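## Task

Move the pieces waiting beside the board onto their squares: white king to C1, white pawn to C2, white knight to C4, using the letters and numbers marked along the board's edge. All other squares must end with the same contents they started with. Each piece on the board must finish standing upright and wholly within its square, and must stay there without the robot holding it.

## Robot and tools

Robot: two arms, left_arm and right_arm, each with six joints and a parallel gripper, plus three cameras: cam_high (896x504), cam_left_wrist (616x616) and cam_right_wrist (616x616). Pictures come with each execute_actions result unless "pictures": false is passed.

Frame: one shared scene frame. Origin sits on the table surface midway between the arms; +x runs out over the table, +z is up, and left_arm is on the +y side. The arm names do not correspond to image sides. Reported hand positions are in metres and can be somewhat off, especially when reaching far.

execute_actions takes "actions", a list holding one action, one wait, or nothing. An empty list just returns the state. An action is {"rows": [...], "steps": n}: n control steps of 1/30 s each, n at most 15 (default 15). Each row is used for one step; if rows run out, the last one repeats. A wait is {"steps": n} with n up to 300; it returns once that many steps have gone by since the previous result, and the time spent writing counts toward it. A refused call moves nothing.

Every row is one flat list of 18 numbers covering both arms, even if only one moves: left_arm's six joint targets, then its gripper position, force_limit, speed; then the same nine for right_arm. Joint numbers are absolute target angles in radians, in the same order and convention as the Joint positions line: shoulder pan, shoulder lift, elbow, wrist 1, wrist 2, wrist 3. Stated ranges: elbow -3.142 to 3.142, all others -6.283 to 6.283. A target more than 0.010 rad beyond a range end, and farther out than the last reported angle, gets the call refused. Real ends may differ from stated ones by up to 0.010 rad; a target past the real end is clipped there and the result may report "joint sent to its limit" (possibly referring to an earlier, still-running action). Absence of that line does not prove there is more room.

Gripper numbers, each in [-1, 1], are absolute commands: position +1 = fully open (50 mm gap), about -0.65 = pads touching, -1 = close until blocked (use this to grip). force_limit per pad: about 20 N at -1, 102 N at 0, 185 N at +1, with final force up to roughly 17 % above. speed of gap change: 20 mm/s at -1, 85 at 0, 150 at +1. To leave a gripper unchanged, repeat its previous three numbers; a 0 is a real command. New force_limit or speed only apply once the position value changes by at least 0.01 (e.g. -1 to -0.98); to soften a grip, open first.

Motion limits: commands lag about 0.15 s. Each step the sent target stays within 0.292 rad of the measured angle for shoulder pan and lift, 0.365 for the elbow, 0.438 for the wrists; if targets would move the gripper over 70 mm from where it is, all are scaled back. Far moves therefore take several calls. Between calls the arms keep heading to the last row sent, until they nearly stop or a step is HELD.

Gripper geometry: fingers point along the gripper's +z and close along its x. end_effector_position is the point between the pads; fingertips extend 17.5 mm past it. A flat block juts about 9 cm toward the gripper's -y from the last joint axis and rotates with it. Turning only wrist 3 swings the pad midpoint around a 25 mm circle.

Result lines: per arm, end_effector_position, end_effector_quat_wxyz, linear and angular velocities; Joint positions and Joint velocities (rad, rad/s) per arm; object_status: 0 moving, 1 stopped by something while opening, 2 stopped by something while closing (a held piece), 3 reached the command or pads met (usually nothing held, or a very thin or slightly wider object). Any new position resets it to 0 until the fingers settle. position_measured in counts gives opening ≈ (250 - position_measured) × 0.202 mm. "joint command not followed" means a clearance check altered or blocked joint targets on some steps; the rest of the row still ran. HELD marks steps where the row, or part of it, was not sent. If grip force falls or the piece slips, fingers close again on their own, except after gripping at force_limit -1, where status stays 2 even if the piece is gone. Gripping a fixed object off centre weakens over time, fast at force_limit -1. MOTOR HOT appears at 70 °C; at 85 °C the arm is braked until cool (OVER-TEMPERATURE FAULT). Holding loads heats motors, even while idle.

Faults: contact torque reaching a joint's load limit (shoulder pan and lift 287 N m, elbow 130, each wrist 48.7, held weight included), or any outside force of 150 N on the arm, tool or load, halts that arm for 10 s, cancels the rest of the call, and lets it yield to the contact.

Avoid: dropping pieces, knocking anything off the table, disturbing other squares, hard pushes or impacts, arms colliding or pressing each other. A brief external tug may hit a held piece; grip firmly. Release pieces upright and centred before ending.

zoom_image: {"camera": one of cam_high, cam_left_wrist, cam_right_wrist, "region": [x0, y0, x1, y1]} in pixels of that camera's latest image, origin top-left, at most 504 by 504; returns a closer view.

finished_scene: {"scene": current scene number}. Replying without any tool call ends everything.

Each tool is called after "Request:" as name(argument=value, ...) on one line, values as JSON.

## Session

Request:
execute_actions(actions=[])

Scene clock: 0.00 s of 5200.00 s.
left_arm: end_effector_position=(+0.3788, +0.4949, +0.3222) position_measured=3 object_status=3 end_effector_quat_wxyz=(+0.335, +0.541, +0.758, +0.142) end_effector_velocity=(-0.000, -0.000, -0.001) end_effector_angular_velocity=(+0.002, -0.000, -0.001) | right_arm: end_effector_position=(+0.3586, -0.2945, +0.2508) position_measured=3 object_status=3 end_effector_quat_wxyz=(+0.550, +0.255, -0.634, +0.481) end_effector_velocity=(-0.000, -0.000, +0.000) end_effector_angular_velocity=(+0.000, +0.001, -0.001)
Joint positions: left_arm=[ 1.528 -2.59   2.592 -1.905 -0.89  -1.621] | right_arm=[ 3.67  -1.212  2.06  -0.769 -2.129 -1.193]
Joint velocities: left_arm=[-0.001  0.     0.001 -0.     0.     0.001] | right_arm=[-0.    -0.     0.     0.     0.001 -0.   ]

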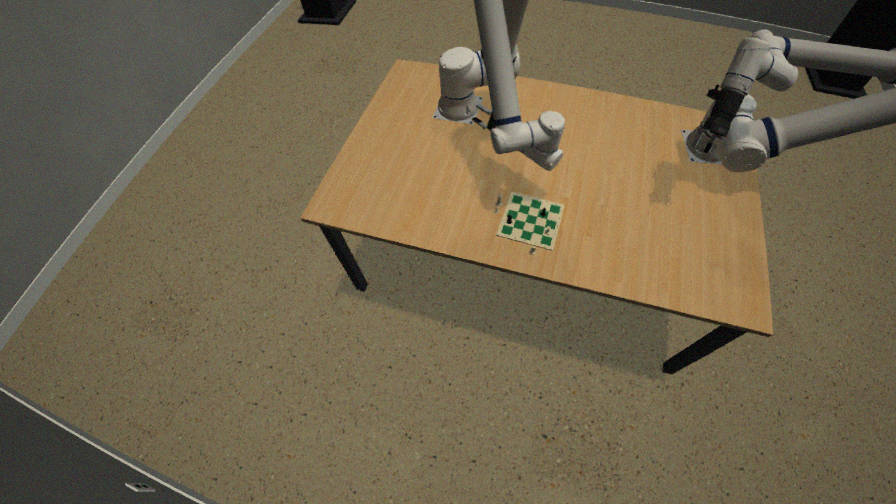

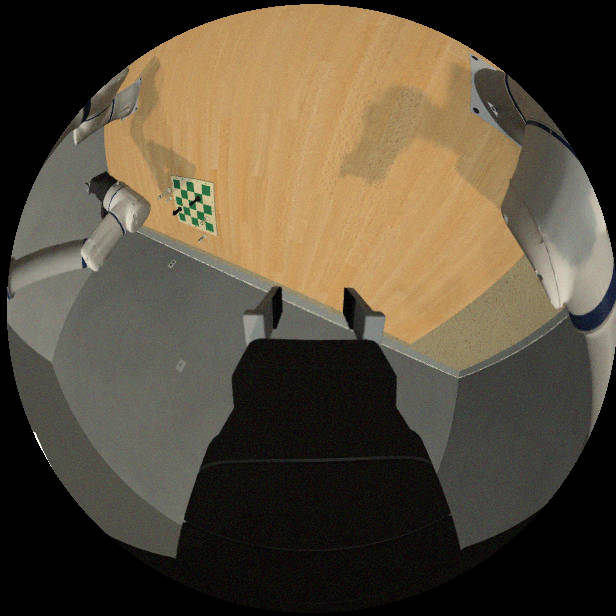

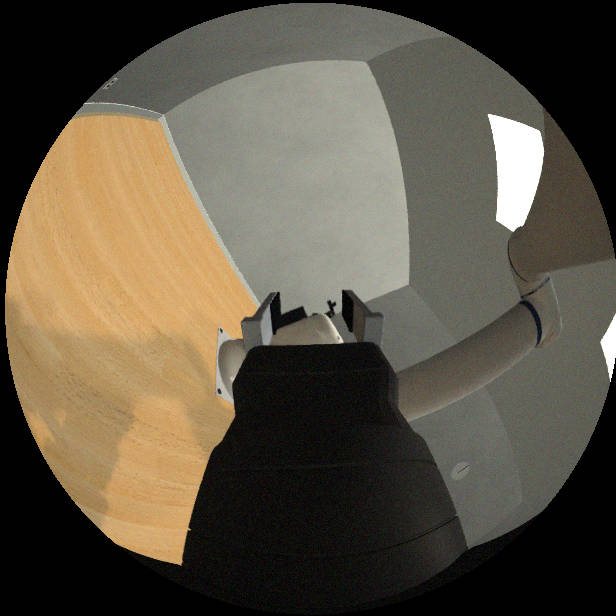

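Request:
execute_actions(actions=[{"rows":[[1.528,-2.59,2.592,-1.905,-0.89,-1.621,1,0,0,3.5,-1.4,1.8,-1.971,-1.571,-1.193,1,-0.5,0]]}], pictures=false)

Request:
execute_actions(actions=[{"steps":90}])

Request:
zoom_image(camera="cam_high", region=[460,160,600,270])

Scene clock: 4.73 s of 5200.00 s.
left_arm: end_effector_position=(+0.3788, +0.4948, +0.3227) position_measured=3 object_status=3 end_effector_quat_wxyz=(+0.336, +0.541, +0.758, +0.142) end_effector_velocity=(-0.000, -0.000, +0.000) end_effector_angular_velocity=(-0.001, -0.000, -0.000) | right_arm: end_effector_position=(+0.4621, -0.1834, +0.2347) position_measured=3 object_status=3 end_effector_quat_wxyz=(-0.350, -0.056, +0.905, -0.234) end_effector_velocity=(+0.296, +0.203, -0.026) end_effector_angular_velocity=(+0.803, -1.081, -0.459)
Joint positions: left_arm=[ 1.528 -2.59   2.592 -1.905 -0.89  -1.621] | right_arm=[ 3.549 -1.345  1.876 -1.246 -1.746 -1.193]
Joint velocities: left_arm=[-0. -0. -0. -0. -0.  0.] | right_arm=[-0.126 -0.142 -0.192 -0.981  0.442 -0.001]
Steps of this call (steps 1 to 90: nothing new was sent; then 1.23 s passed at rest; steps 91 to 105: all 15 steps of this action). Readings (joint positions | what the end effector reports):
91: left_arm=[1.528 -2.590 2.592 -1.905 -0.890 -1.621] | right_arm=[3.670 -1.212 2.059 -0.770 -2.128 -1.193] | left_arm position_measured=3 object_status=3 | right_arm position_measured=3 object_status=3
92: left_arm=[1.528 -2.590 2.592 -1.905 -0.890 -1.621] | right_arm=[3.663 -1.219 2.051 -0.787 -2.110 -1.193] | left_arm position_measured=3 object_status=3 | right_arm position_measured=3 object_status=3
94: left_arm=[1.528 -2.590 2.592 -1.905 -0.890 -1.621] | right_arm=[3.634 -1.252 2.003 -0.866 -2.033 -1.193] | left_arm position_measured=3 object_status=3 | right_arm position_measured=3 object_status=3
98: left_arm=[1.528 -2.590 2.592 -1.905 -0.890 -1.621] | right_arm=[3.591 -1.299 1.939 -1.010 -1.893 -1.193] | left_arm position_measured=3 object_status=3 | right_arm position_measured=3 object_status=3
105: the state above

Scene clock: 7.73 s of 5200.00 s.
left_arm: end_effector_position=(+0.3788, +0.4948, +0.3227) position_measured=3 object_status=3 end_effector_quat_wxyz=(+0.336, +0.541, +0.758, +0.142) end_effector_velocity=(+0.000, -0.000, +0.001) end_effector_angular_velocity=(-0.001, -0.000, +0.000) | right_arm: end_effector_position=(+0.6932, -0.0645, +0.2834) position_measured=3 object_status=3 end_effector_quat_wxyz=(+0.000, +0.003, +1.000, -0.000) end_effector_velocity=(+0.001, +0.000, -0.001) end_effector_angular_velocity=(-0.000, +0.001, +0.000)
Joint positions: left_arm=[ 1.528 -2.59   2.592 -1.905 -0.89  -1.621] | right_arm=[ 3.5   -1.4    1.8   -1.971 -1.571 -1.193]
Joint velocities: left_arm=[ 0.     0.    -0.001 -0.     0.    -0.   ] | right_arm=[ 0.     0.002 -0.001  0.    -0.    -0.   ]
Steps of this call (steps 1 to 45: the robot went on to your last target; steps 46 to 90: nothing new was sent). Readings (joint positions | what the end effector reports):
1: left_arm=[1.528 -2.590 2.592 -1.905 -0.890 -1.621] | right_arm=[3.545 -1.350 1.869 -1.279 -1.731 -1.193] | left_arm position_measured=3 object_status=3 | right_arm position_measured=3 object_status=3
2: left_arm=[1.528 -2.590 2.592 -1.905 -0.890 -1.621] | right_arm=[3.542 -1.354 1.864 -1.313 -1.718 -1.193] | left_arm position_measured=3 object_status=3 | right_arm position_measured=3 object_status=3
4: left_arm=[1.528 -2.590 2.592 -1.905 -0.890 -1.621] | right_arm=[3.535 -1.361 1.854 -1.380 -1.695 -1.193] | left_arm position_measured=3 object_status=3 | right_arm position_measured=3 object_status=3
8: left_arm=[1.528 -2.590 2.592 -1.905 -0.890 -1.621] | right_arm=[3.525 -1.373 1.838 -1.515 -1.658 -1.193] | left_arm position_measured=3 object_status=3 | right_arm position_measured=3 object_status=3
90: the state above
All arms were judged still, so your last target was given up. Only a new action makes them travel on or press farther. Fingers that are still opening or closing keep moving.

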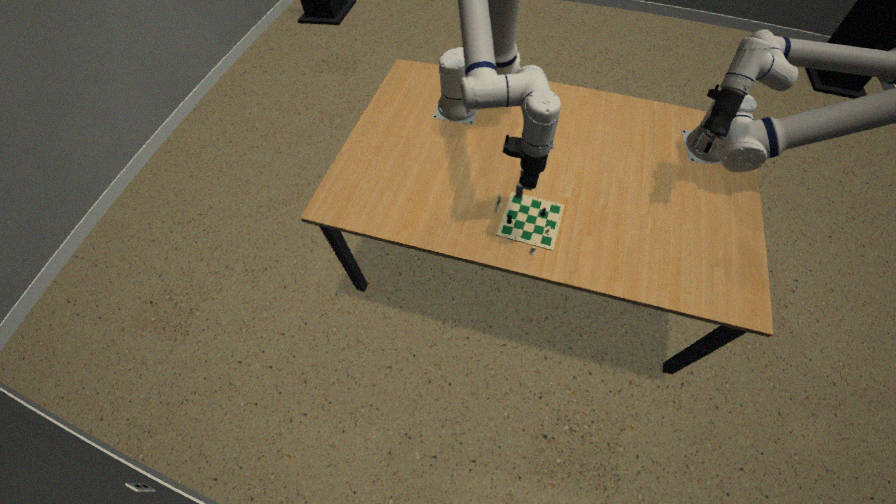

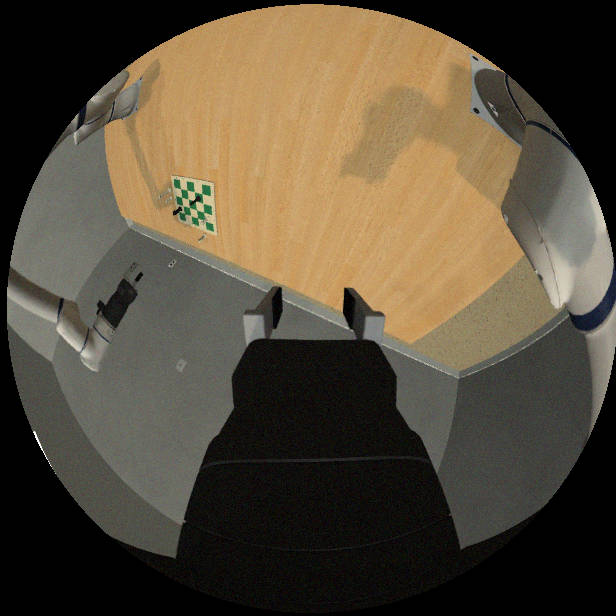

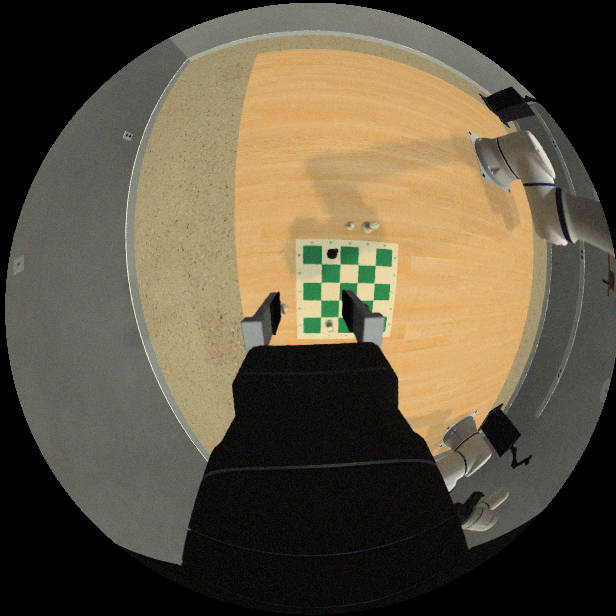

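Region (460, 160, 600, 270) of cam_high's 896x504 image, scaled by 3.600, with more detail than that image has; it fills the top 396 rows of this view, and the rest is white.

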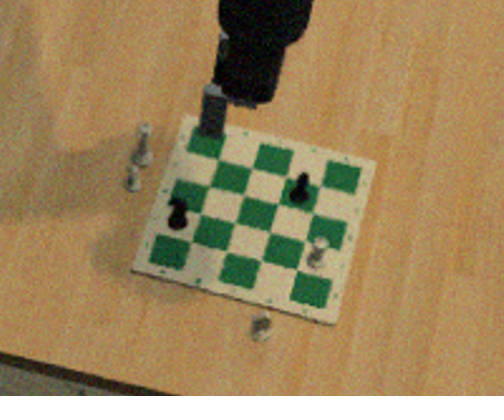

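Request:
execute_actions(actions=[{"rows":[[1.528,-2.59,2.592,-1.905,-0.89,-1.621,1,0,0,3.4606,-1.4229,2.0998,-2.2477,-1.571,-1.232,1,-0.5,0]]}], pictures=false)

Request:
zoom_image(camera="cam_right_wrist", region=[260,200,420,360])

Request:
execute_actions(actions=[{"steps":20}])

Request:
zoom_image(camera="cam_right_wrist", region=[190,150,430,390])

Scene clock: 14.87 s of 5200.00 s.
left_arm: end_effector_position=(+0.3788, +0.4948, +0.3227) position_measured=3 object_status=3 end_effector_quat_wxyz=(+0.336, +0.541, +0.758, +0.142) end_effector_velocity=(+0.000, +0.000, -0.000) end_effector_angular_velocity=(+0.000, -0.001, -0.001) | right_arm: end_effector_position=(+0.6285, -0.1155, +0.1613) position_measured=3 object_status=3 end_effector_quat_wxyz=(+0.000, +0.003, +1.000, -0.000) end_effector_velocity=(-0.060, -0.040, -0.084) end_effector_angular_velocity=(+0.000, -0.000, -0.001)
Joint positions: left_arm=[ 1.528 -2.59   2.592 -1.905 -0.89  -1.621] | right_arm=[ 3.464 -1.421  2.073 -2.223 -1.571 -1.229]
Joint velocities: left_arm=[-0.    -0.002  0.001 -0.     0.001  0.002] | right_arm=[-0.027 -0.015  0.204 -0.189  0.    -0.026]
Steps of this call (steps 1 to 90: nothing new was sent; then 3.63 s passed at rest; steps 91 to 105: all 15 steps of this action). Readings (joint positions | what the end effector reports):
91: left_arm=[1.528 -2.590 2.592 -1.905 -0.890 -1.621] | right_arm=[3.500 -1.400 1.800 -1.971 -1.571 -1.193] | left_arm position_measured=3 object_status=3 | right_arm position_measured=3 object_status=3
92: left_arm=[1.528 -2.590 2.592 -1.905 -0.890 -1.621] | right_arm=[3.498 -1.402 1.813 -1.985 -1.571 -1.195] | left_arm position_measured=3 object_status=3 | right_arm position_measured=3 object_status=3
94: left_arm=[1.528 -2.590 2.592 -1.905 -0.890 -1.621] | right_arm=[3.492 -1.405 1.865 -2.029 -1.571 -1.201] | left_arm position_measured=3 object_status=3 | right_arm position_measured=3 object_status=3
98: left_arm=[1.528 -2.590 2.592 -1.905 -0.890 -1.621] | right_arm=[3.479 -1.412 1.956 -2.115 -1.571 -1.213] | left_arm position_measured=3 object_status=3 | right_arm position_measured=3 object_status=3
105: the state above

Region (260, 200, 420, 360) of cam_right_wrist's 616x616 image, scaled by 3.150, with more detail than that image has.

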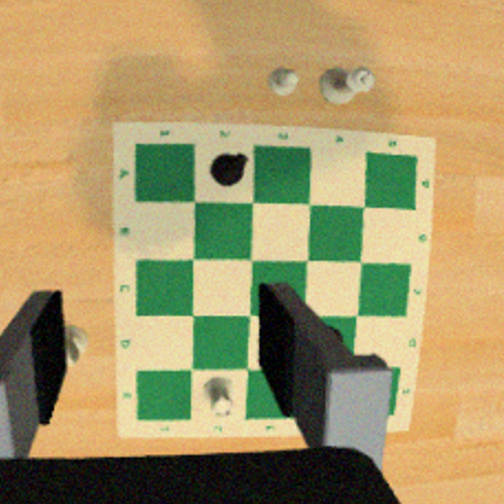

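Scene clock: 15.53 s of 5200.00 s.
left_arm: end_effector_position=(+0.3788, +0.4948, +0.3227) position_measured=3 object_status=3 end_effector_quat_wxyz=(+0.336, +0.541, +0.758, +0.142) end_effector_velocity=(-0.000, -0.000, -0.001) end_effector_angular_velocity=(-0.000, +0.001, +0.000) | right_arm: end_effector_position=(+0.6204, -0.1207, +0.1504) position_measured=3 object_status=3 end_effector_quat_wxyz=(+0.000, +0.003, +1.000, -0.000) end_effector_velocity=(-0.001, -0.000, -0.002) end_effector_angular_velocity=(-0.001, +0.002, -0.001)
Joint positions: left_arm=[ 1.528 -2.59   2.592 -1.905 -0.89  -1.621] | right_arm=[ 3.461 -1.423  2.1   -2.248 -1.571 -1.232]
Joint velocities: left_arm=[-0.001 -0.     0.001  0.    -0.    -0.002] | right_arm=[-0.     0.001  0.001 -0.001 -0.     0.   ]
Steps of this call (steps 1 to 20: the robot went on to your last target). Readings (joint positions | what the end effector reports):
1: left_arm=[1.528 -2.590 2.592 -1.905 -0.890 -1.621] | right_arm=[3.463 -1.421 2.079 -2.229 -1.571 -1.229] | left_arm position_measured=3 object_status=3 | right_arm position_measured=3 object_status=3
2: left_arm=[1.528 -2.590 2.592 -1.905 -0.890 -1.621] | right_arm=[3.463 -1.422 2.084 -2.233 -1.571 -1.230] | left_arm position_measured=3 object_status=3 | right_arm position_measured=3 object_status=3
4: left_arm=[1.528 -2.590 2.592 -1.905 -0.890 -1.621] | right_arm=[3.462 -1.422 2.090 -2.239 -1.571 -1.231] | left_arm position_measured=3 object_status=3 | right_arm position_measured=3 object_status=3
8: left_arm=[1.528 -2.590 2.592 -1.905 -0.890 -1.621] | right_arm=[3.461 -1.423 2.096 -2.245 -1.571 -1.232] | left_arm position_measured=3 object_status=3 | right_arm position_measured=3 object_status=3
20: the state above

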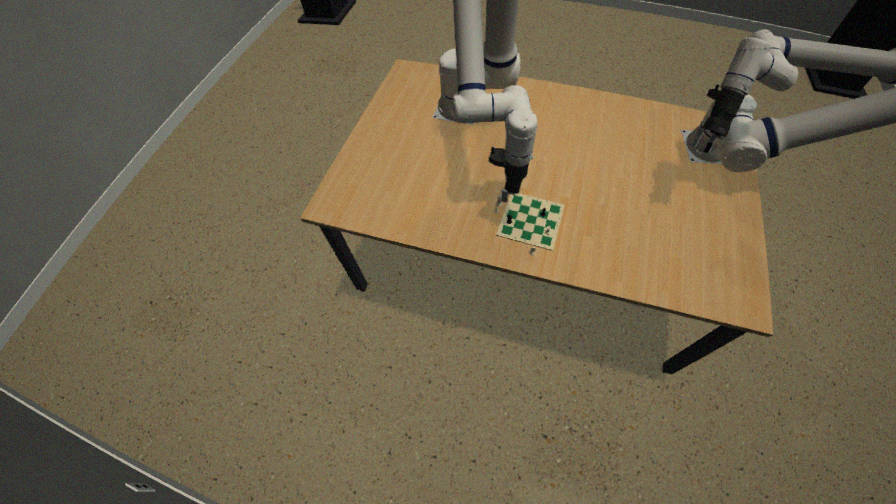

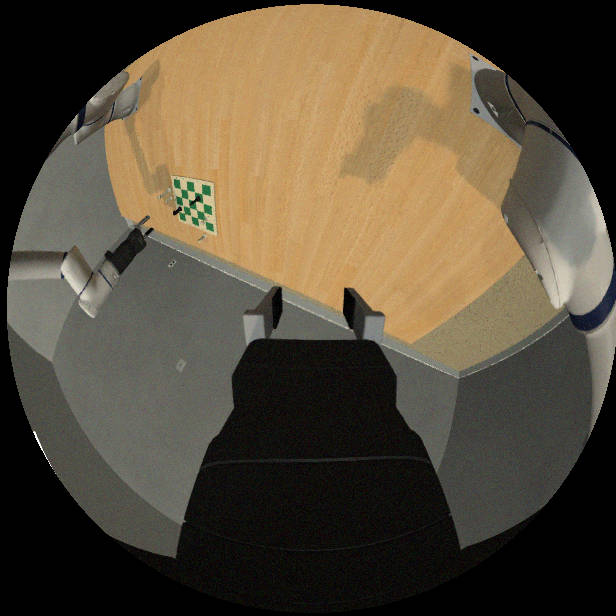

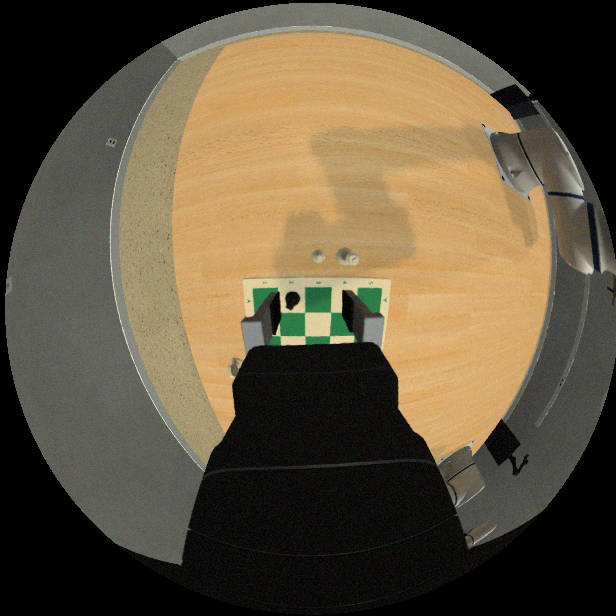

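Region (190, 150, 430, 390) of cam_right_wrist's 616x616 image, scaled by 2.100, with more detail than that image has.

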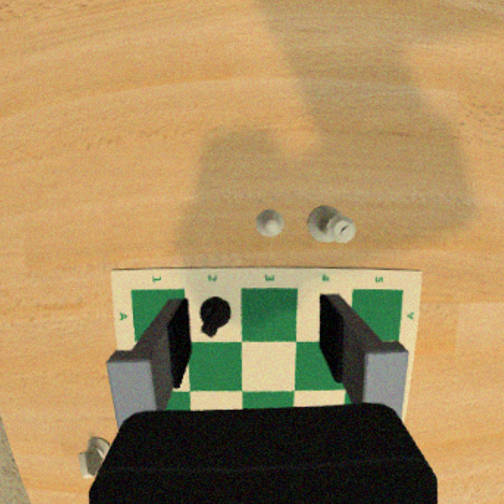

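Request:
execute_actions(actions=[{"rows":[[1.528,-2.59,2.592,-1.905,-0.89,-1.621,1,0,0,3.4366,-1.428,2.2495,-2.3923,-1.571,-1.256,0.4,-0.5,0]]}], pictures=false)

Request:
execute_actions(actions=[{"steps":12}])

Request:
zoom_image(camera="cam_right_wrist", region=[230,220,390,380])

Request:
zoom_image(camera="cam_high", region=[460,160,560,240])

Scene clock: 26.30 s of 5200.00 s.
left_arm: end_effector_position=(+0.3788, +0.4948, +0.3227) position_measured=3 object_status=3 end_effector_quat_wxyz=(+0.336, +0.541, +0.758, +0.142) end_effector_velocity=(-0.000, -0.000, +0.001) end_effector_angular_velocity=(-0.003, +0.000, +0.001) | right_arm: end_effector_position=(+0.5747, -0.1512, +0.0923) position_measured=92 object_status=3 end_effector_quat_wxyz=(+0.000, +0.003, +1.000, -0.000) end_effector_velocity=(-0.013, -0.008, -0.015) end_effector_angular_velocity=(-0.000, +0.000, +0.001)
Joint positions: left_arm=[ 1.528 -2.59   2.592 -1.905 -0.89  -1.621] | right_arm=[ 3.437 -1.428  2.244 -2.387 -1.571 -1.255]
Joint velocities: left_arm=[-0.    -0.    -0.001  0.     0.    -0.003] | right_arm=[-0.006 -0.     0.038 -0.038 -0.    -0.007]
Steps of this call (steps 1 to 15: the robot went on to your last target; steps 16 to 90: nothing new was sent; then 7.27 s passed at rest; steps 91 to 105: all 15 steps of this action). Readings (joint positions | what the end effector reports):
91: left_arm=[1.528 -2.590 2.592 -1.905 -0.890 -1.621] | right_arm=[3.460 -1.423 2.100 -2.248 -1.571 -1.232] | left_arm position_measured=3 object_status=3 | right_arm position_measured=7 object_status=0
92: left_arm=[1.528 -2.590 2.592 -1.905 -0.890 -1.621] | right_arm=[3.458 -1.424 2.113 -2.262 -1.571 -1.234] | left_arm position_measured=3 object_status=3 | right_arm position_measured=21 object_status=0
94: left_arm=[1.528 -2.590 2.592 -1.905 -0.890 -1.621] | right_arm=[3.451 -1.425 2.164 -2.308 -1.571 -1.242] | left_arm position_measured=3 object_status=3 | right_arm position_measured=49 object_status=0
98: left_arm=[1.528 -2.590 2.592 -1.905 -0.890 -1.621] | right_arm=[3.442 -1.427 2.218 -2.362 -1.571 -1.251] | left_arm position_measured=3 object_status=3 | right_arm position_measured=92 object_status=0
105: the state above

Scene clock: 26.70 s of 5200.00 s.
left_arm: end_effector_position=(+0.3788, +0.4948, +0.3227) position_measured=3 object_status=3 end_effector_quat_wxyz=(+0.336, +0.541, +0.758, +0.142) end_effector_velocity=(+0.000, +0.001, -0.000) end_effector_angular_velocity=(+0.002, +0.000, +0.001) | right_arm: end_effector_position=(+0.5729, -0.1523, +0.0905) position_measured=92 object_status=3 end_effector_quat_wxyz=(+0.000, +0.003, +1.000, -0.000) end_effector_velocity=(-0.002, -0.000, -0.002) end_effector_angular_velocity=(+0.000, +0.002, +0.000)
Joint positions: left_arm=[ 1.528 -2.59   2.592 -1.905 -0.89  -1.621] | right_arm=[ 3.437 -1.428  2.249 -2.392 -1.571 -1.256]
Joint velocities: left_arm=[ 0.002  0.     0.     0.001 -0.     0.   ] | right_arm=[-0.     0.001  0.003 -0.002  0.001 -0.001]
Steps of this call (steps 1 to 12: the robot went on to your last target). Readings (joint positions | what the end effector reports):
1: left_arm=[1.528 -2.590 2.592 -1.905 -0.890 -1.621] | right_arm=[3.437 -1.428 2.246 -2.389 -1.571 -1.255] | left_arm position_measured=3 object_status=3 | right_arm position_measured=92 object_status=3
2: left_arm=[1.528 -2.590 2.592 -1.905 -0.890 -1.621] | right_arm=[3.437 -1.428 2.246 -2.389 -1.571 -1.256] | left_arm position_measured=3 object_status=3 | right_arm position_measured=92 object_status=3
4: left_arm=[1.528 -2.590 2.592 -1.905 -0.890 -1.621] | right_arm=[3.437 -1.428 2.248 -2.391 -1.571 -1.256] | left_arm position_measured=3 object_status=3 | right_arm position_measured=92 object_status=3
8: left_arm=[1.528 -2.590 2.592 -1.905 -0.890 -1.621] | right_arm=[3.437 -1.428 2.249 -2.392 -1.571 -1.256] | left_arm position_measured=3 object_status=3 | right_arm position_measured=92 object_status=3
12: the state above

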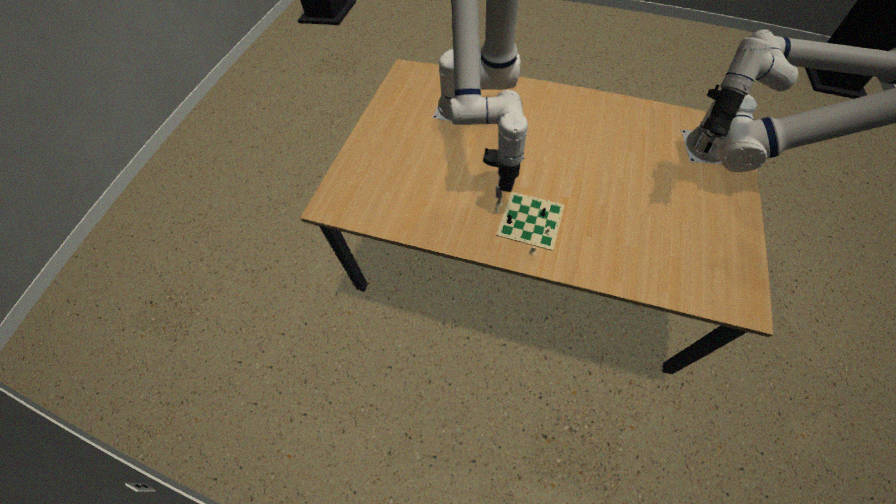

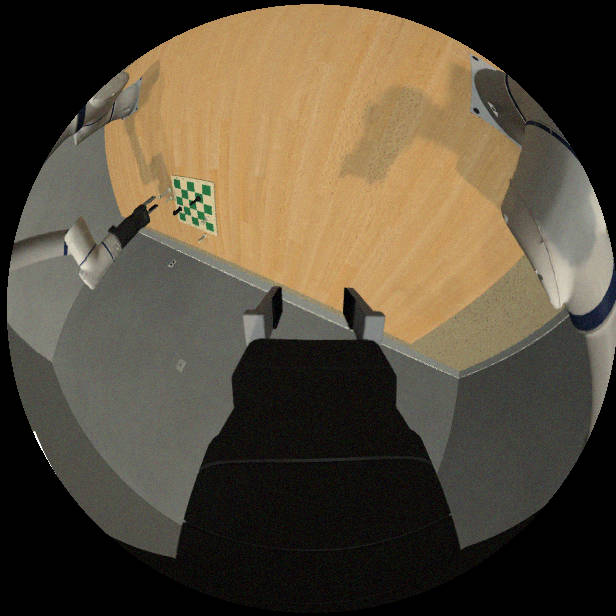

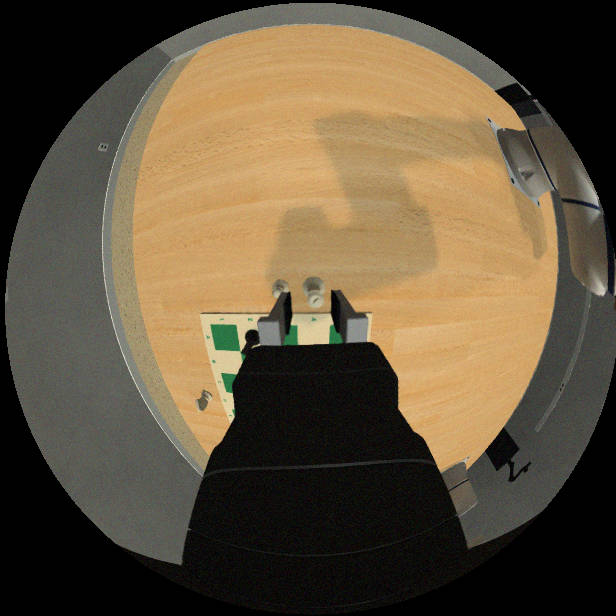

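Region (230, 220, 390, 380) of cam_right_wrist's 616x616 image, scaled by 3.150, with more detail than that image has.

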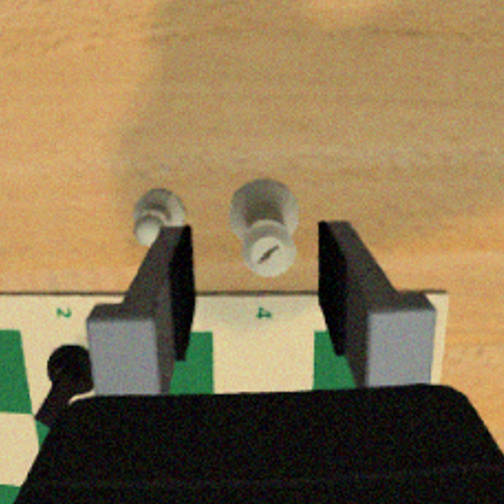

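Region (460, 160, 560, 240) of cam_high's 896x504 image, scaled by 5.040, with more detail than that image has; it fills the top 403 rows of this view, and the rest is white.

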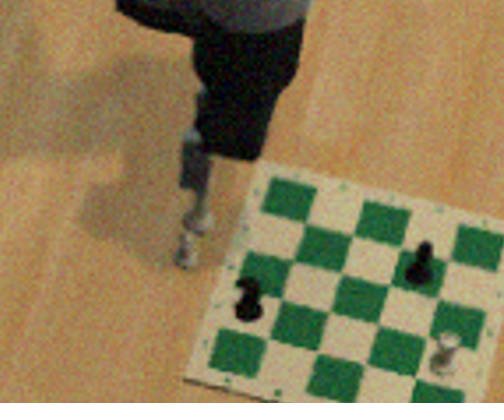

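Request:
execute_actions(actions=[{"rows":[[1.528,-2.59,2.592,-1.905,-0.89,-1.621,1,0,0,3.4396,-1.3576,2.2807,-2.4939,-1.571,-1.253,0.4,-0.5,0]]}], pictures=false)

Request:
execute_actions(actions=[{"rows":[[1.528,-2.59,2.592,-1.905,-0.89,-1.621,1,0,0,3.4396,-1.3576,2.2807,-2.4939,-1.571,-1.253,-1,-0.5,-0.5]]}])

Request:
zoom_image(camera="cam_right_wrist", region=[230,220,390,380])

Scene clock: 32.00 s of 5200.00 s.
left_arm: end_effector_position=(+0.3788, +0.4948, +0.3227) position_measured=3 object_status=3 end_effector_quat_wxyz=(+0.336, +0.541, +0.758, +0.142) end_effector_velocity=(+0.000, +0.000, +0.001) end_effector_angular_velocity=(-0.001, +0.000, +0.001) | right_arm: end_effector_position=(+0.5702, -0.1513, +0.0467) position_measured=92 object_status=3 end_effector_quat_wxyz=(+0.000, +0.003, +1.000, -0.000) end_effector_velocity=(-0.000, +0.000, -0.009) end_effector_angular_velocity=(+0.001, -0.001, -0.000)
Joint positions: left_arm=[ 1.528 -2.59   2.592 -1.905 -0.89  -1.621] | right_arm=[ 3.44  -1.36   2.28  -2.491 -1.571 -1.253]
Joint velocities: left_arm=[ 0.001 -0.    -0.002  0.001 -0.    -0.   ] | right_arm=[ 0.001  0.015  0.006 -0.022  0.     0.001]
Steps of this call (steps 1 to 15: the robot went on to your last target; steps 16 to 90: nothing new was sent; then 1.80 s passed at rest; steps 91 to 105: all 15 steps of this action). Readings (joint positions | what the end effector reports):
91: left_arm=[1.528 -2.590 2.592 -1.905 -0.890 -1.621] | right_arm=[3.437 -1.428 2.250 -2.393 -1.571 -1.256] | left_arm position_measured=3 object_status=3 | right_arm position_measured=92 object_status=3
92: left_arm=[1.528 -2.590 2.592 -1.905 -0.890 -1.621] | right_arm=[3.437 -1.418 2.253 -2.409 -1.571 -1.256] | left_arm position_measured=3 object_status=3 | right_arm position_measured=92 object_status=3
94: left_arm=[1.528 -2.590 2.592 -1.905 -0.890 -1.621] | right_arm=[3.438 -1.392 2.266 -2.444 -1.571 -1.255] | left_arm position_measured=3 object_status=3 | right_arm position_measured=92 object_status=3
98: left_arm=[1.528 -2.590 2.592 -1.905 -0.890 -1.621] | right_arm=[3.439 -1.370 2.275 -2.476 -1.571 -1.254] | left_arm position_measured=3 object_status=3 | right_arm position_measured=92 object_status=3
105: the state above

Scene clock: 32.50 s of 5200.00 s.
left_arm: end_effector_position=(+0.3788, +0.4948, +0.3227) position_measured=3 object_status=3 end_effector_quat_wxyz=(+0.336, +0.541, +0.758, +0.142) end_effector_velocity=(-0.000, -0.000, +0.000) end_effector_angular_velocity=(-0.002, +0.001, +0.000) | right_arm: end_effector_position=(+0.5701, -0.1513, +0.0454) position_measured=185 object_status=0 end_effector_quat_wxyz=(+0.000, +0.003, +1.000, -0.000) end_effector_velocity=(-0.001, -0.001, -0.002) end_effector_angular_velocity=(-0.002, +0.003, +0.000)
Joint positions: left_arm=[ 1.528 -2.59   2.592 -1.905 -0.89  -1.621] | right_arm=[ 3.44  -1.358  2.281 -2.494 -1.571 -1.253]
Joint velocities: left_arm=[-0.001 -0.    -0.001  0.    -0.001 -0.001] | right_arm=[ 0.     0.002  0.002 -0.    -0.001 -0.   ]
Steps of this call (steps 1 to 15: all 15 steps of this action). Readings (joint positions | what the end effector reports):
1: left_arm=[1.528 -2.590 2.592 -1.905 -0.890 -1.621] | right_arm=[3.440 -1.359 2.280 -2.492 -1.571 -1.253] | left_arm position_measured=3 object_status=3 | right_arm position_measured=95 object_status=0
2: left_arm=[1.528 -2.590 2.592 -1.905 -0.890 -1.621] | right_arm=[3.440 -1.359 2.280 -2.492 -1.571 -1.253] | left_arm position_measured=3 object_status=3 | right_arm position_measured=103 object_status=0
4: left_arm=[1.528 -2.590 2.592 -1.905 -0.890 -1.621] | right_arm=[3.440 -1.358 2.280 -2.493 -1.571 -1.253] | left_arm position_measured=3 object_status=3 | right_arm position_measured=121 object_status=0
8: left_arm=[1.528 -2.590 2.592 -1.905 -0.890 -1.621] | right_arm=[3.440 -1.358 2.281 -2.494 -1.571 -1.253] | left_arm position_measured=3 object_status=3 | right_arm position_measured=155 object_status=0
15: the state above

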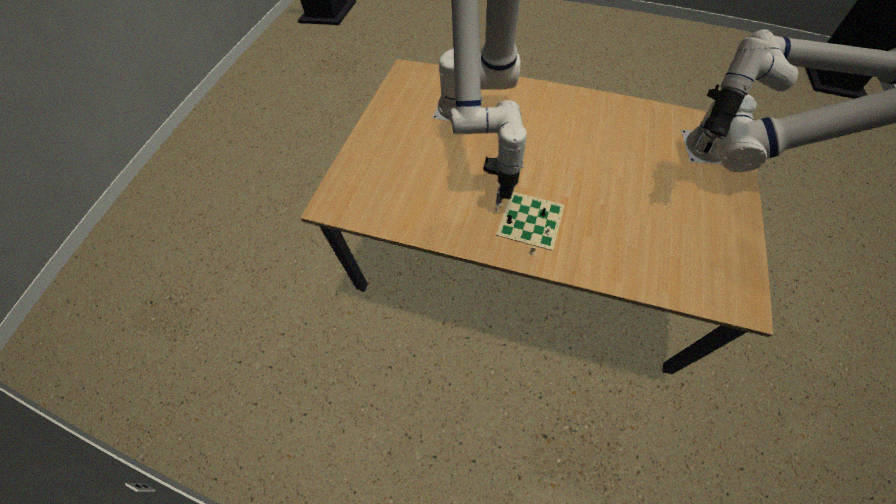

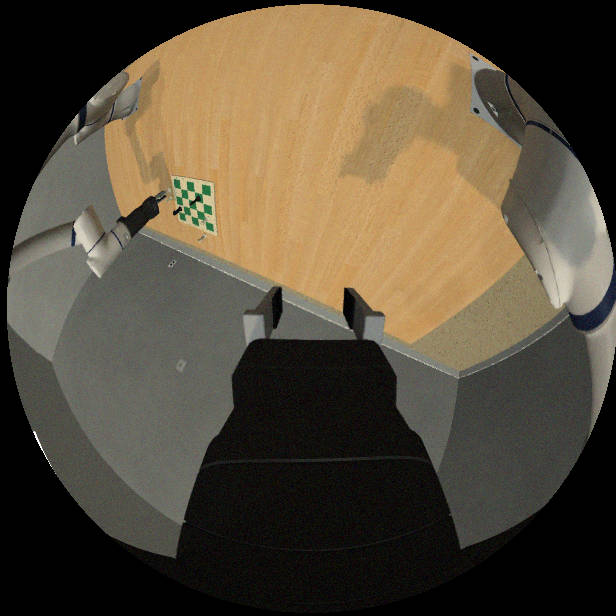

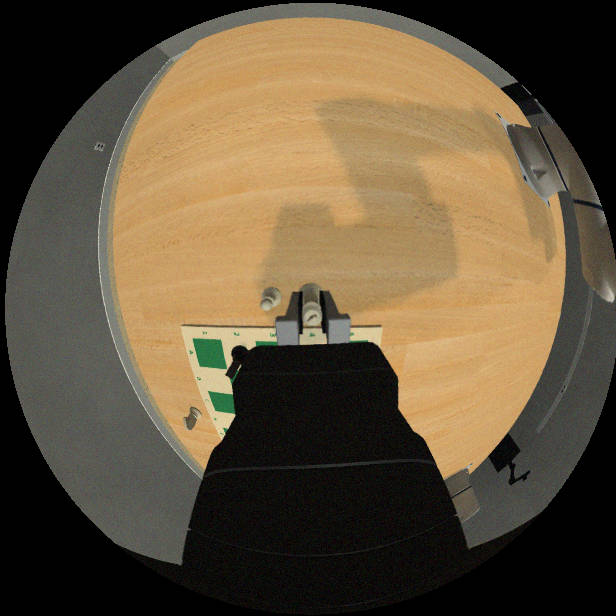

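Region (230, 220, 390, 380) of cam_right_wrist's 616x616 image, scaled by 3.150, with more detail than that image has.

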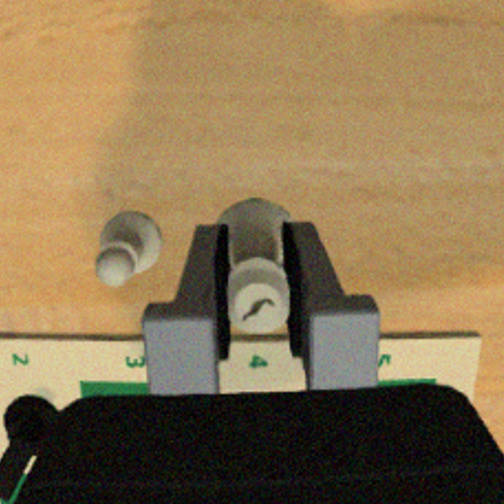

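Request:
execute_actions(actions=[{"rows":[[1.528,-2.59,2.592,-1.905,-0.89,-1.621,1,0,0,3.4396,-1.458,2.238,-2.351,-1.571,-1.253,-1,-0.5,-0.5]]}], pictures=false)

Request:
execute_actions(actions=[{"rows":[[1.528,-2.59,2.592,-1.905,-0.89,-1.621,1,0,0,3.5703,-1.2,1.8883,-2.2591,-1.571,-1.123,-1,-0.5,-0.5]]}], pictures=false)

Request:
execute_actions(actions=[{"steps":15}])

Request:
execute_actions(actions=[{"rows":[[1.528,-2.59,2.592,-1.905,-0.89,-1.621,1,0,0,3.5703,-1.1364,1.9184,-2.3528,-1.571,-1.123,-1,-0.5,-0.5]]}])

Request:
zoom_image(camera="cam_right_wrist", region=[210,200,410,400])

Scene clock: 39.30 s of 5200.00 s.
left_arm: end_effector_position=(+0.3788, +0.4948, +0.3227) position_measured=3 object_status=3 end_effector_quat_wxyz=(+0.336, +0.541, +0.758, +0.142) end_effector_velocity=(+0.000, -0.000, +0.001) end_effector_angular_velocity=(-0.003, +0.000, +0.002) | right_arm: end_effector_position=(+0.5707, -0.1511, +0.1072) position_measured=185 object_status=2 end_effector_quat_wxyz=(+0.000, +0.003, +1.000, -0.000) end_effector_velocity=(-0.001, -0.000, +0.014) end_effector_angular_velocity=(+0.000, +0.001, -0.000)
Joint positions: left_arm=[ 1.528 -2.59   2.592 -1.905 -0.89  -1.621] | right_arm=[ 3.44  -1.455  2.239 -2.355 -1.571 -1.253]
Joint velocities: left_arm=[ 0.001 -0.    -0.001 -0.001 -0.    -0.002] | right_arm=[-0.    -0.023 -0.01   0.033  0.     0.   ]
Steps of this call (steps 1 to 15: the robot went on to your last target; steps 16 to 90: nothing new was sent; then 3.30 s passed at rest; steps 91 to 105: all 15 steps of this action). Readings (joint positions | what the end effector reports):
91: left_arm=[1.528 -2.590 2.592 -1.905 -0.890 -1.621] | right_arm=[3.440 -1.358 2.281 -2.494 -1.571 -1.253] | left_arm position_measured=3 object_status=3 | right_arm position_measured=185 object_status=2
92: left_arm=[1.528 -2.590 2.592 -1.905 -0.890 -1.621] | right_arm=[3.440 -1.368 2.277 -2.477 -1.571 -1.253] | left_arm position_measured=3 object_status=3 | right_arm position_measured=185 object_status=2
94: left_arm=[1.528 -2.590 2.592 -1.905 -0.890 -1.621] | right_arm=[3.440 -1.406 2.260 -2.426 -1.571 -1.253] | left_arm position_measured=3 object_status=3 | right_arm position_measured=185 object_status=2
98: left_arm=[1.528 -2.590 2.592 -1.905 -0.890 -1.621] | right_arm=[3.440 -1.439 2.246 -2.378 -1.571 -1.253] | left_arm position_measured=3 object_status=3 | right_arm position_measured=185 object_status=2
105: the state above

Scene clock: 39.80 s of 5200.00 s.
left_arm: end_effector_position=(+0.3788, +0.4948, +0.3227) position_measured=3 object_status=3 end_effector_quat_wxyz=(+0.336, +0.541, +0.758, +0.142) end_effector_velocity=(-0.000, -0.000, -0.000) end_effector_angular_velocity=(+0.001, +0.000, -0.001) | right_arm: end_effector_position=(+0.6777, -0.0276, +0.1119) position_measured=185 object_status=2 end_effector_quat_wxyz=(+0.000, +0.003, +1.000, -0.000) end_effector_velocity=(+0.102, +0.156, -0.014) end_effector_angular_velocity=(-0.002, +0.006, +0.003)
Joint positions: left_arm=[ 1.528 -2.59   2.592 -1.905 -0.89  -1.621] | right_arm=[ 3.553 -1.233  1.934 -2.272 -1.571 -1.14 ]
Joint velocities: left_arm=[-0.001  0.001 -0.    -0.    -0.     0.001] | right_arm=[ 0.132  0.258 -0.348  0.097  0.     0.129]
Steps of this call (steps 1 to 15: all 15 steps of this action). Readings (joint positions | what the end effector reports):
1: left_arm=[1.528 -2.590 2.592 -1.905 -0.890 -1.621] | right_arm=[3.440 -1.455 2.238 -2.354 -1.571 -1.253] | left_arm position_measured=3 object_status=3 | right_arm position_measured=185 object_status=2
2: left_arm=[1.528 -2.590 2.592 -1.905 -0.890 -1.621] | right_arm=[3.445 -1.446 2.225 -2.350 -1.571 -1.247] | left_arm position_measured=3 object_status=3 | right_arm position_measured=185 object_status=2
4: left_arm=[1.528 -2.590 2.592 -1.905 -0.890 -1.621] | right_arm=[3.463 -1.409 2.174 -2.337 -1.571 -1.229] | left_arm position_measured=3 object_status=3 | right_arm position_measured=185 object_status=2
8: left_arm=[1.528 -2.590 2.592 -1.905 -0.890 -1.621] | right_arm=[3.498 -1.341 2.081 -2.311 -1.571 -1.194] | left_arm position_measured=3 object_status=3 | right_arm position_measured=185 object_status=2
15: the state above

Scene clock: 40.30 s of 5200.00 s.
left_arm: end_effector_position=(+0.3788, +0.4948, +0.3227) position_measured=3 object_status=3 end_effector_quat_wxyz=(+0.336, +0.541, +0.758, +0.142) end_effector_velocity=(-0.000, +0.001, -0.002) end_effector_angular_velocity=(+0.002, +0.000, +0.001) | right_arm: end_effector_position=(+0.6908, -0.0073, +0.1102) position_measured=185 object_status=2 end_effector_quat_wxyz=(+0.000, +0.003, +1.000, -0.000) end_effector_velocity=(+0.001, +0.003, -0.002) end_effector_angular_velocity=(-0.000, +0.002, +0.000)
Joint positions: left_arm=[ 1.528 -2.59   2.592 -1.905 -0.89  -1.621] | right_arm=[ 3.57  -1.201  1.889 -2.259 -1.571 -1.123]
Joint velocities: left_arm=[ 0.    -0.001  0.002  0.001  0.    -0.001] | right_arm=[ 0.003  0.006 -0.007  0.002  0.001  0.002]
Steps of this call (steps 1 to 15: the robot went on to your last target). Readings (joint positions | what the end effector reports):
1: left_arm=[1.528 -2.590 2.592 -1.905 -0.890 -1.621] | right_arm=[3.557 -1.226 1.924 -2.269 -1.571 -1.136] | left_arm position_measured=3 object_status=3 | right_arm position_measured=185 object_status=2
2: left_arm=[1.528 -2.590 2.592 -1.905 -0.890 -1.621] | right_arm=[3.560 -1.220 1.916 -2.267 -1.571 -1.133] | left_arm position_measured=3 object_status=3 | right_arm position_measured=185 object_status=2
4: left_arm=[1.528 -2.590 2.592 -1.905 -0.890 -1.621] | right_arm=[3.564 -1.212 1.905 -2.264 -1.571 -1.129] | left_arm position_measured=3 object_status=3 | right_arm position_measured=185 object_status=2
8: left_arm=[1.528 -2.590 2.592 -1.905 -0.890 -1.621] | right_arm=[3.568 -1.204 1.894 -2.261 -1.571 -1.125] | left_arm position_measured=3 object_status=3 | right_arm position_measured=185 object_status=2
15: the state above

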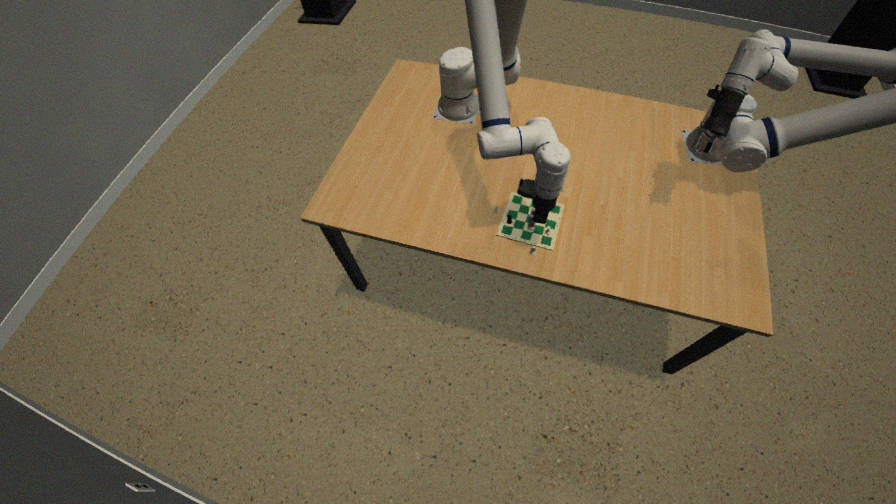

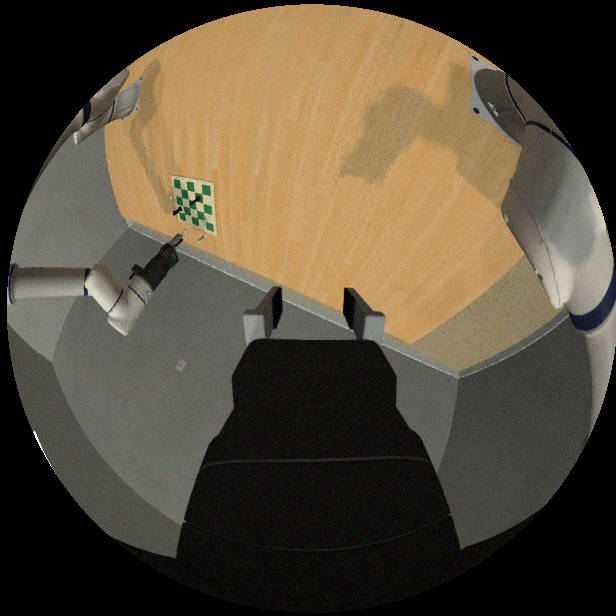

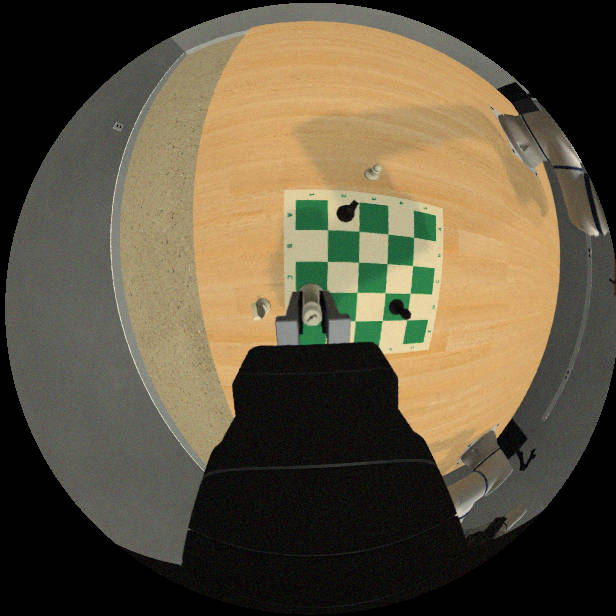

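Scene clock: 40.80 s of 5200.00 s.
left_arm: end_effector_position=(+0.3788, +0.4948, +0.3227) position_measured=3 object_status=3 end_effector_quat_wxyz=(+0.336, +0.541, +0.758, +0.142) end_effector_velocity=(-0.000, -0.000, -0.001) end_effector_angular_velocity=(+0.002, +0.001, -0.000) | right_arm: end_effector_position=(+0.6912, -0.0067, +0.0568) position_measured=185 object_status=2 end_effector_quat_wxyz=(+0.000, +0.003, +1.000, +0.000) end_effector_velocity=(-0.002, -0.001, -0.013) end_effector_angular_velocity=(-0.002, +0.003, -0.000)
Joint positions: left_arm=[ 1.528 -2.59   2.592 -1.905 -0.89  -1.621] | right_arm=[ 3.57  -1.138  1.917 -2.35  -1.571 -1.123]
Joint velocities: left_arm=[-0.     0.002  0.001 -0.001 -0.    -0.   ] | right_arm=[-0.     0.014  0.008 -0.019 -0.     0.   ]
Steps of this call (steps 1 to 15: all 15 steps of this action). Readings (joint positions | what the end effector reports):
1: left_arm=[1.528 -2.590 2.592 -1.905 -0.890 -1.621] | right_arm=[3.570 -1.200 1.889 -2.260 -1.571 -1.123] | left_arm position_measured=3 object_status=3 | right_arm position_measured=185 object_status=2
2: left_arm=[1.528 -2.590 2.592 -1.905 -0.890 -1.621] | right_arm=[3.570 -1.191 1.892 -2.276 -1.571 -1.123] | left_arm position_measured=3 object_status=3 | right_arm position_measured=185 object_status=2
4: left_arm=[1.528 -2.590 2.592 -1.905 -0.890 -1.621] | right_arm=[3.570 -1.167 1.905 -2.307 -1.571 -1.123] | left_arm position_measured=3 object_status=3 | right_arm position_measured=185 object_status=2
8: left_arm=[1.528 -2.590 2.592 -1.905 -0.890 -1.621] | right_arm=[3.570 -1.147 1.913 -2.337 -1.571 -1.123] | left_arm position_measured=3 object_status=3 | right_arm position_measured=185 object_status=2
15: the state above

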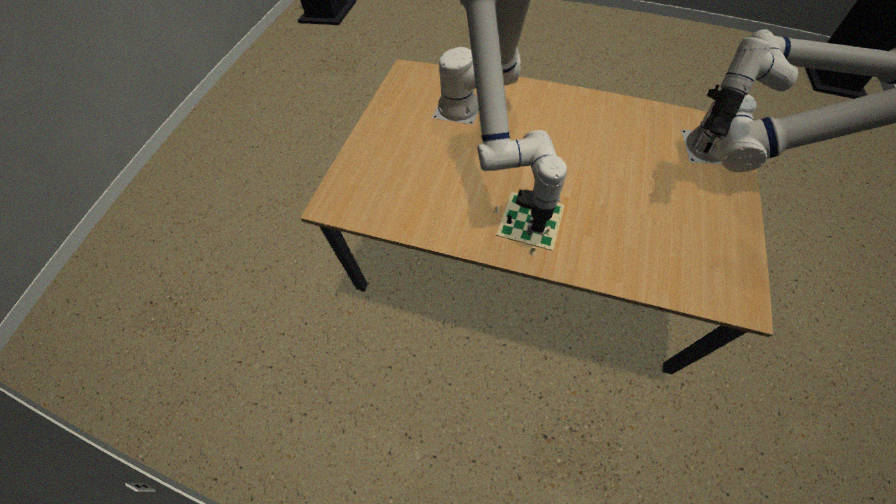

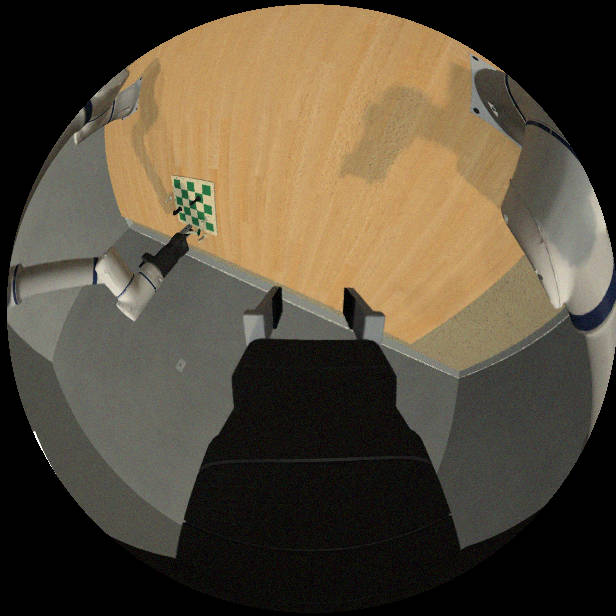

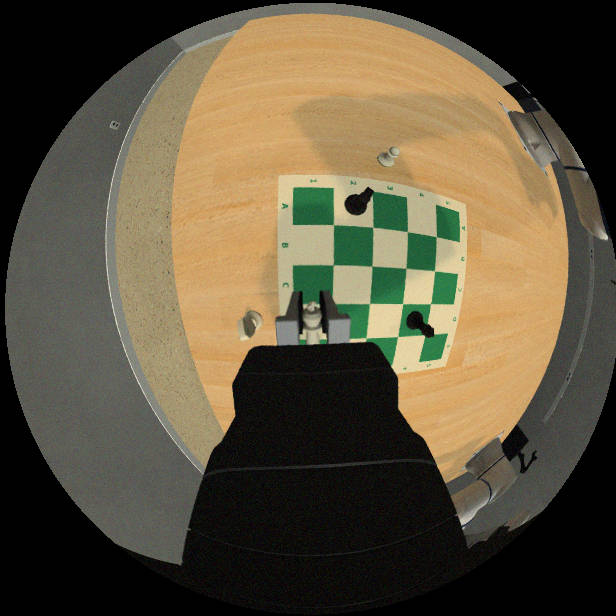

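Region (210, 200, 410, 400) of cam_right_wrist's 616x616 image, scaled by 2.520, with more detail than that image has.

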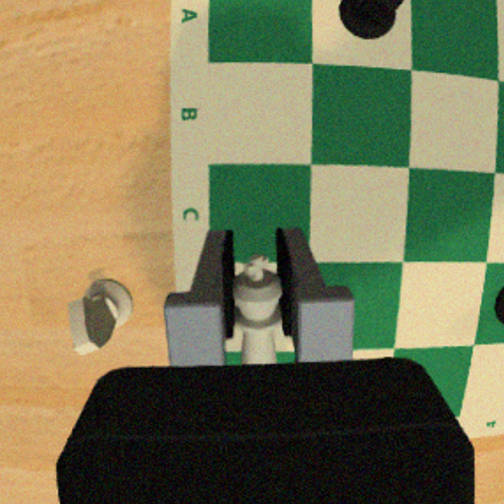

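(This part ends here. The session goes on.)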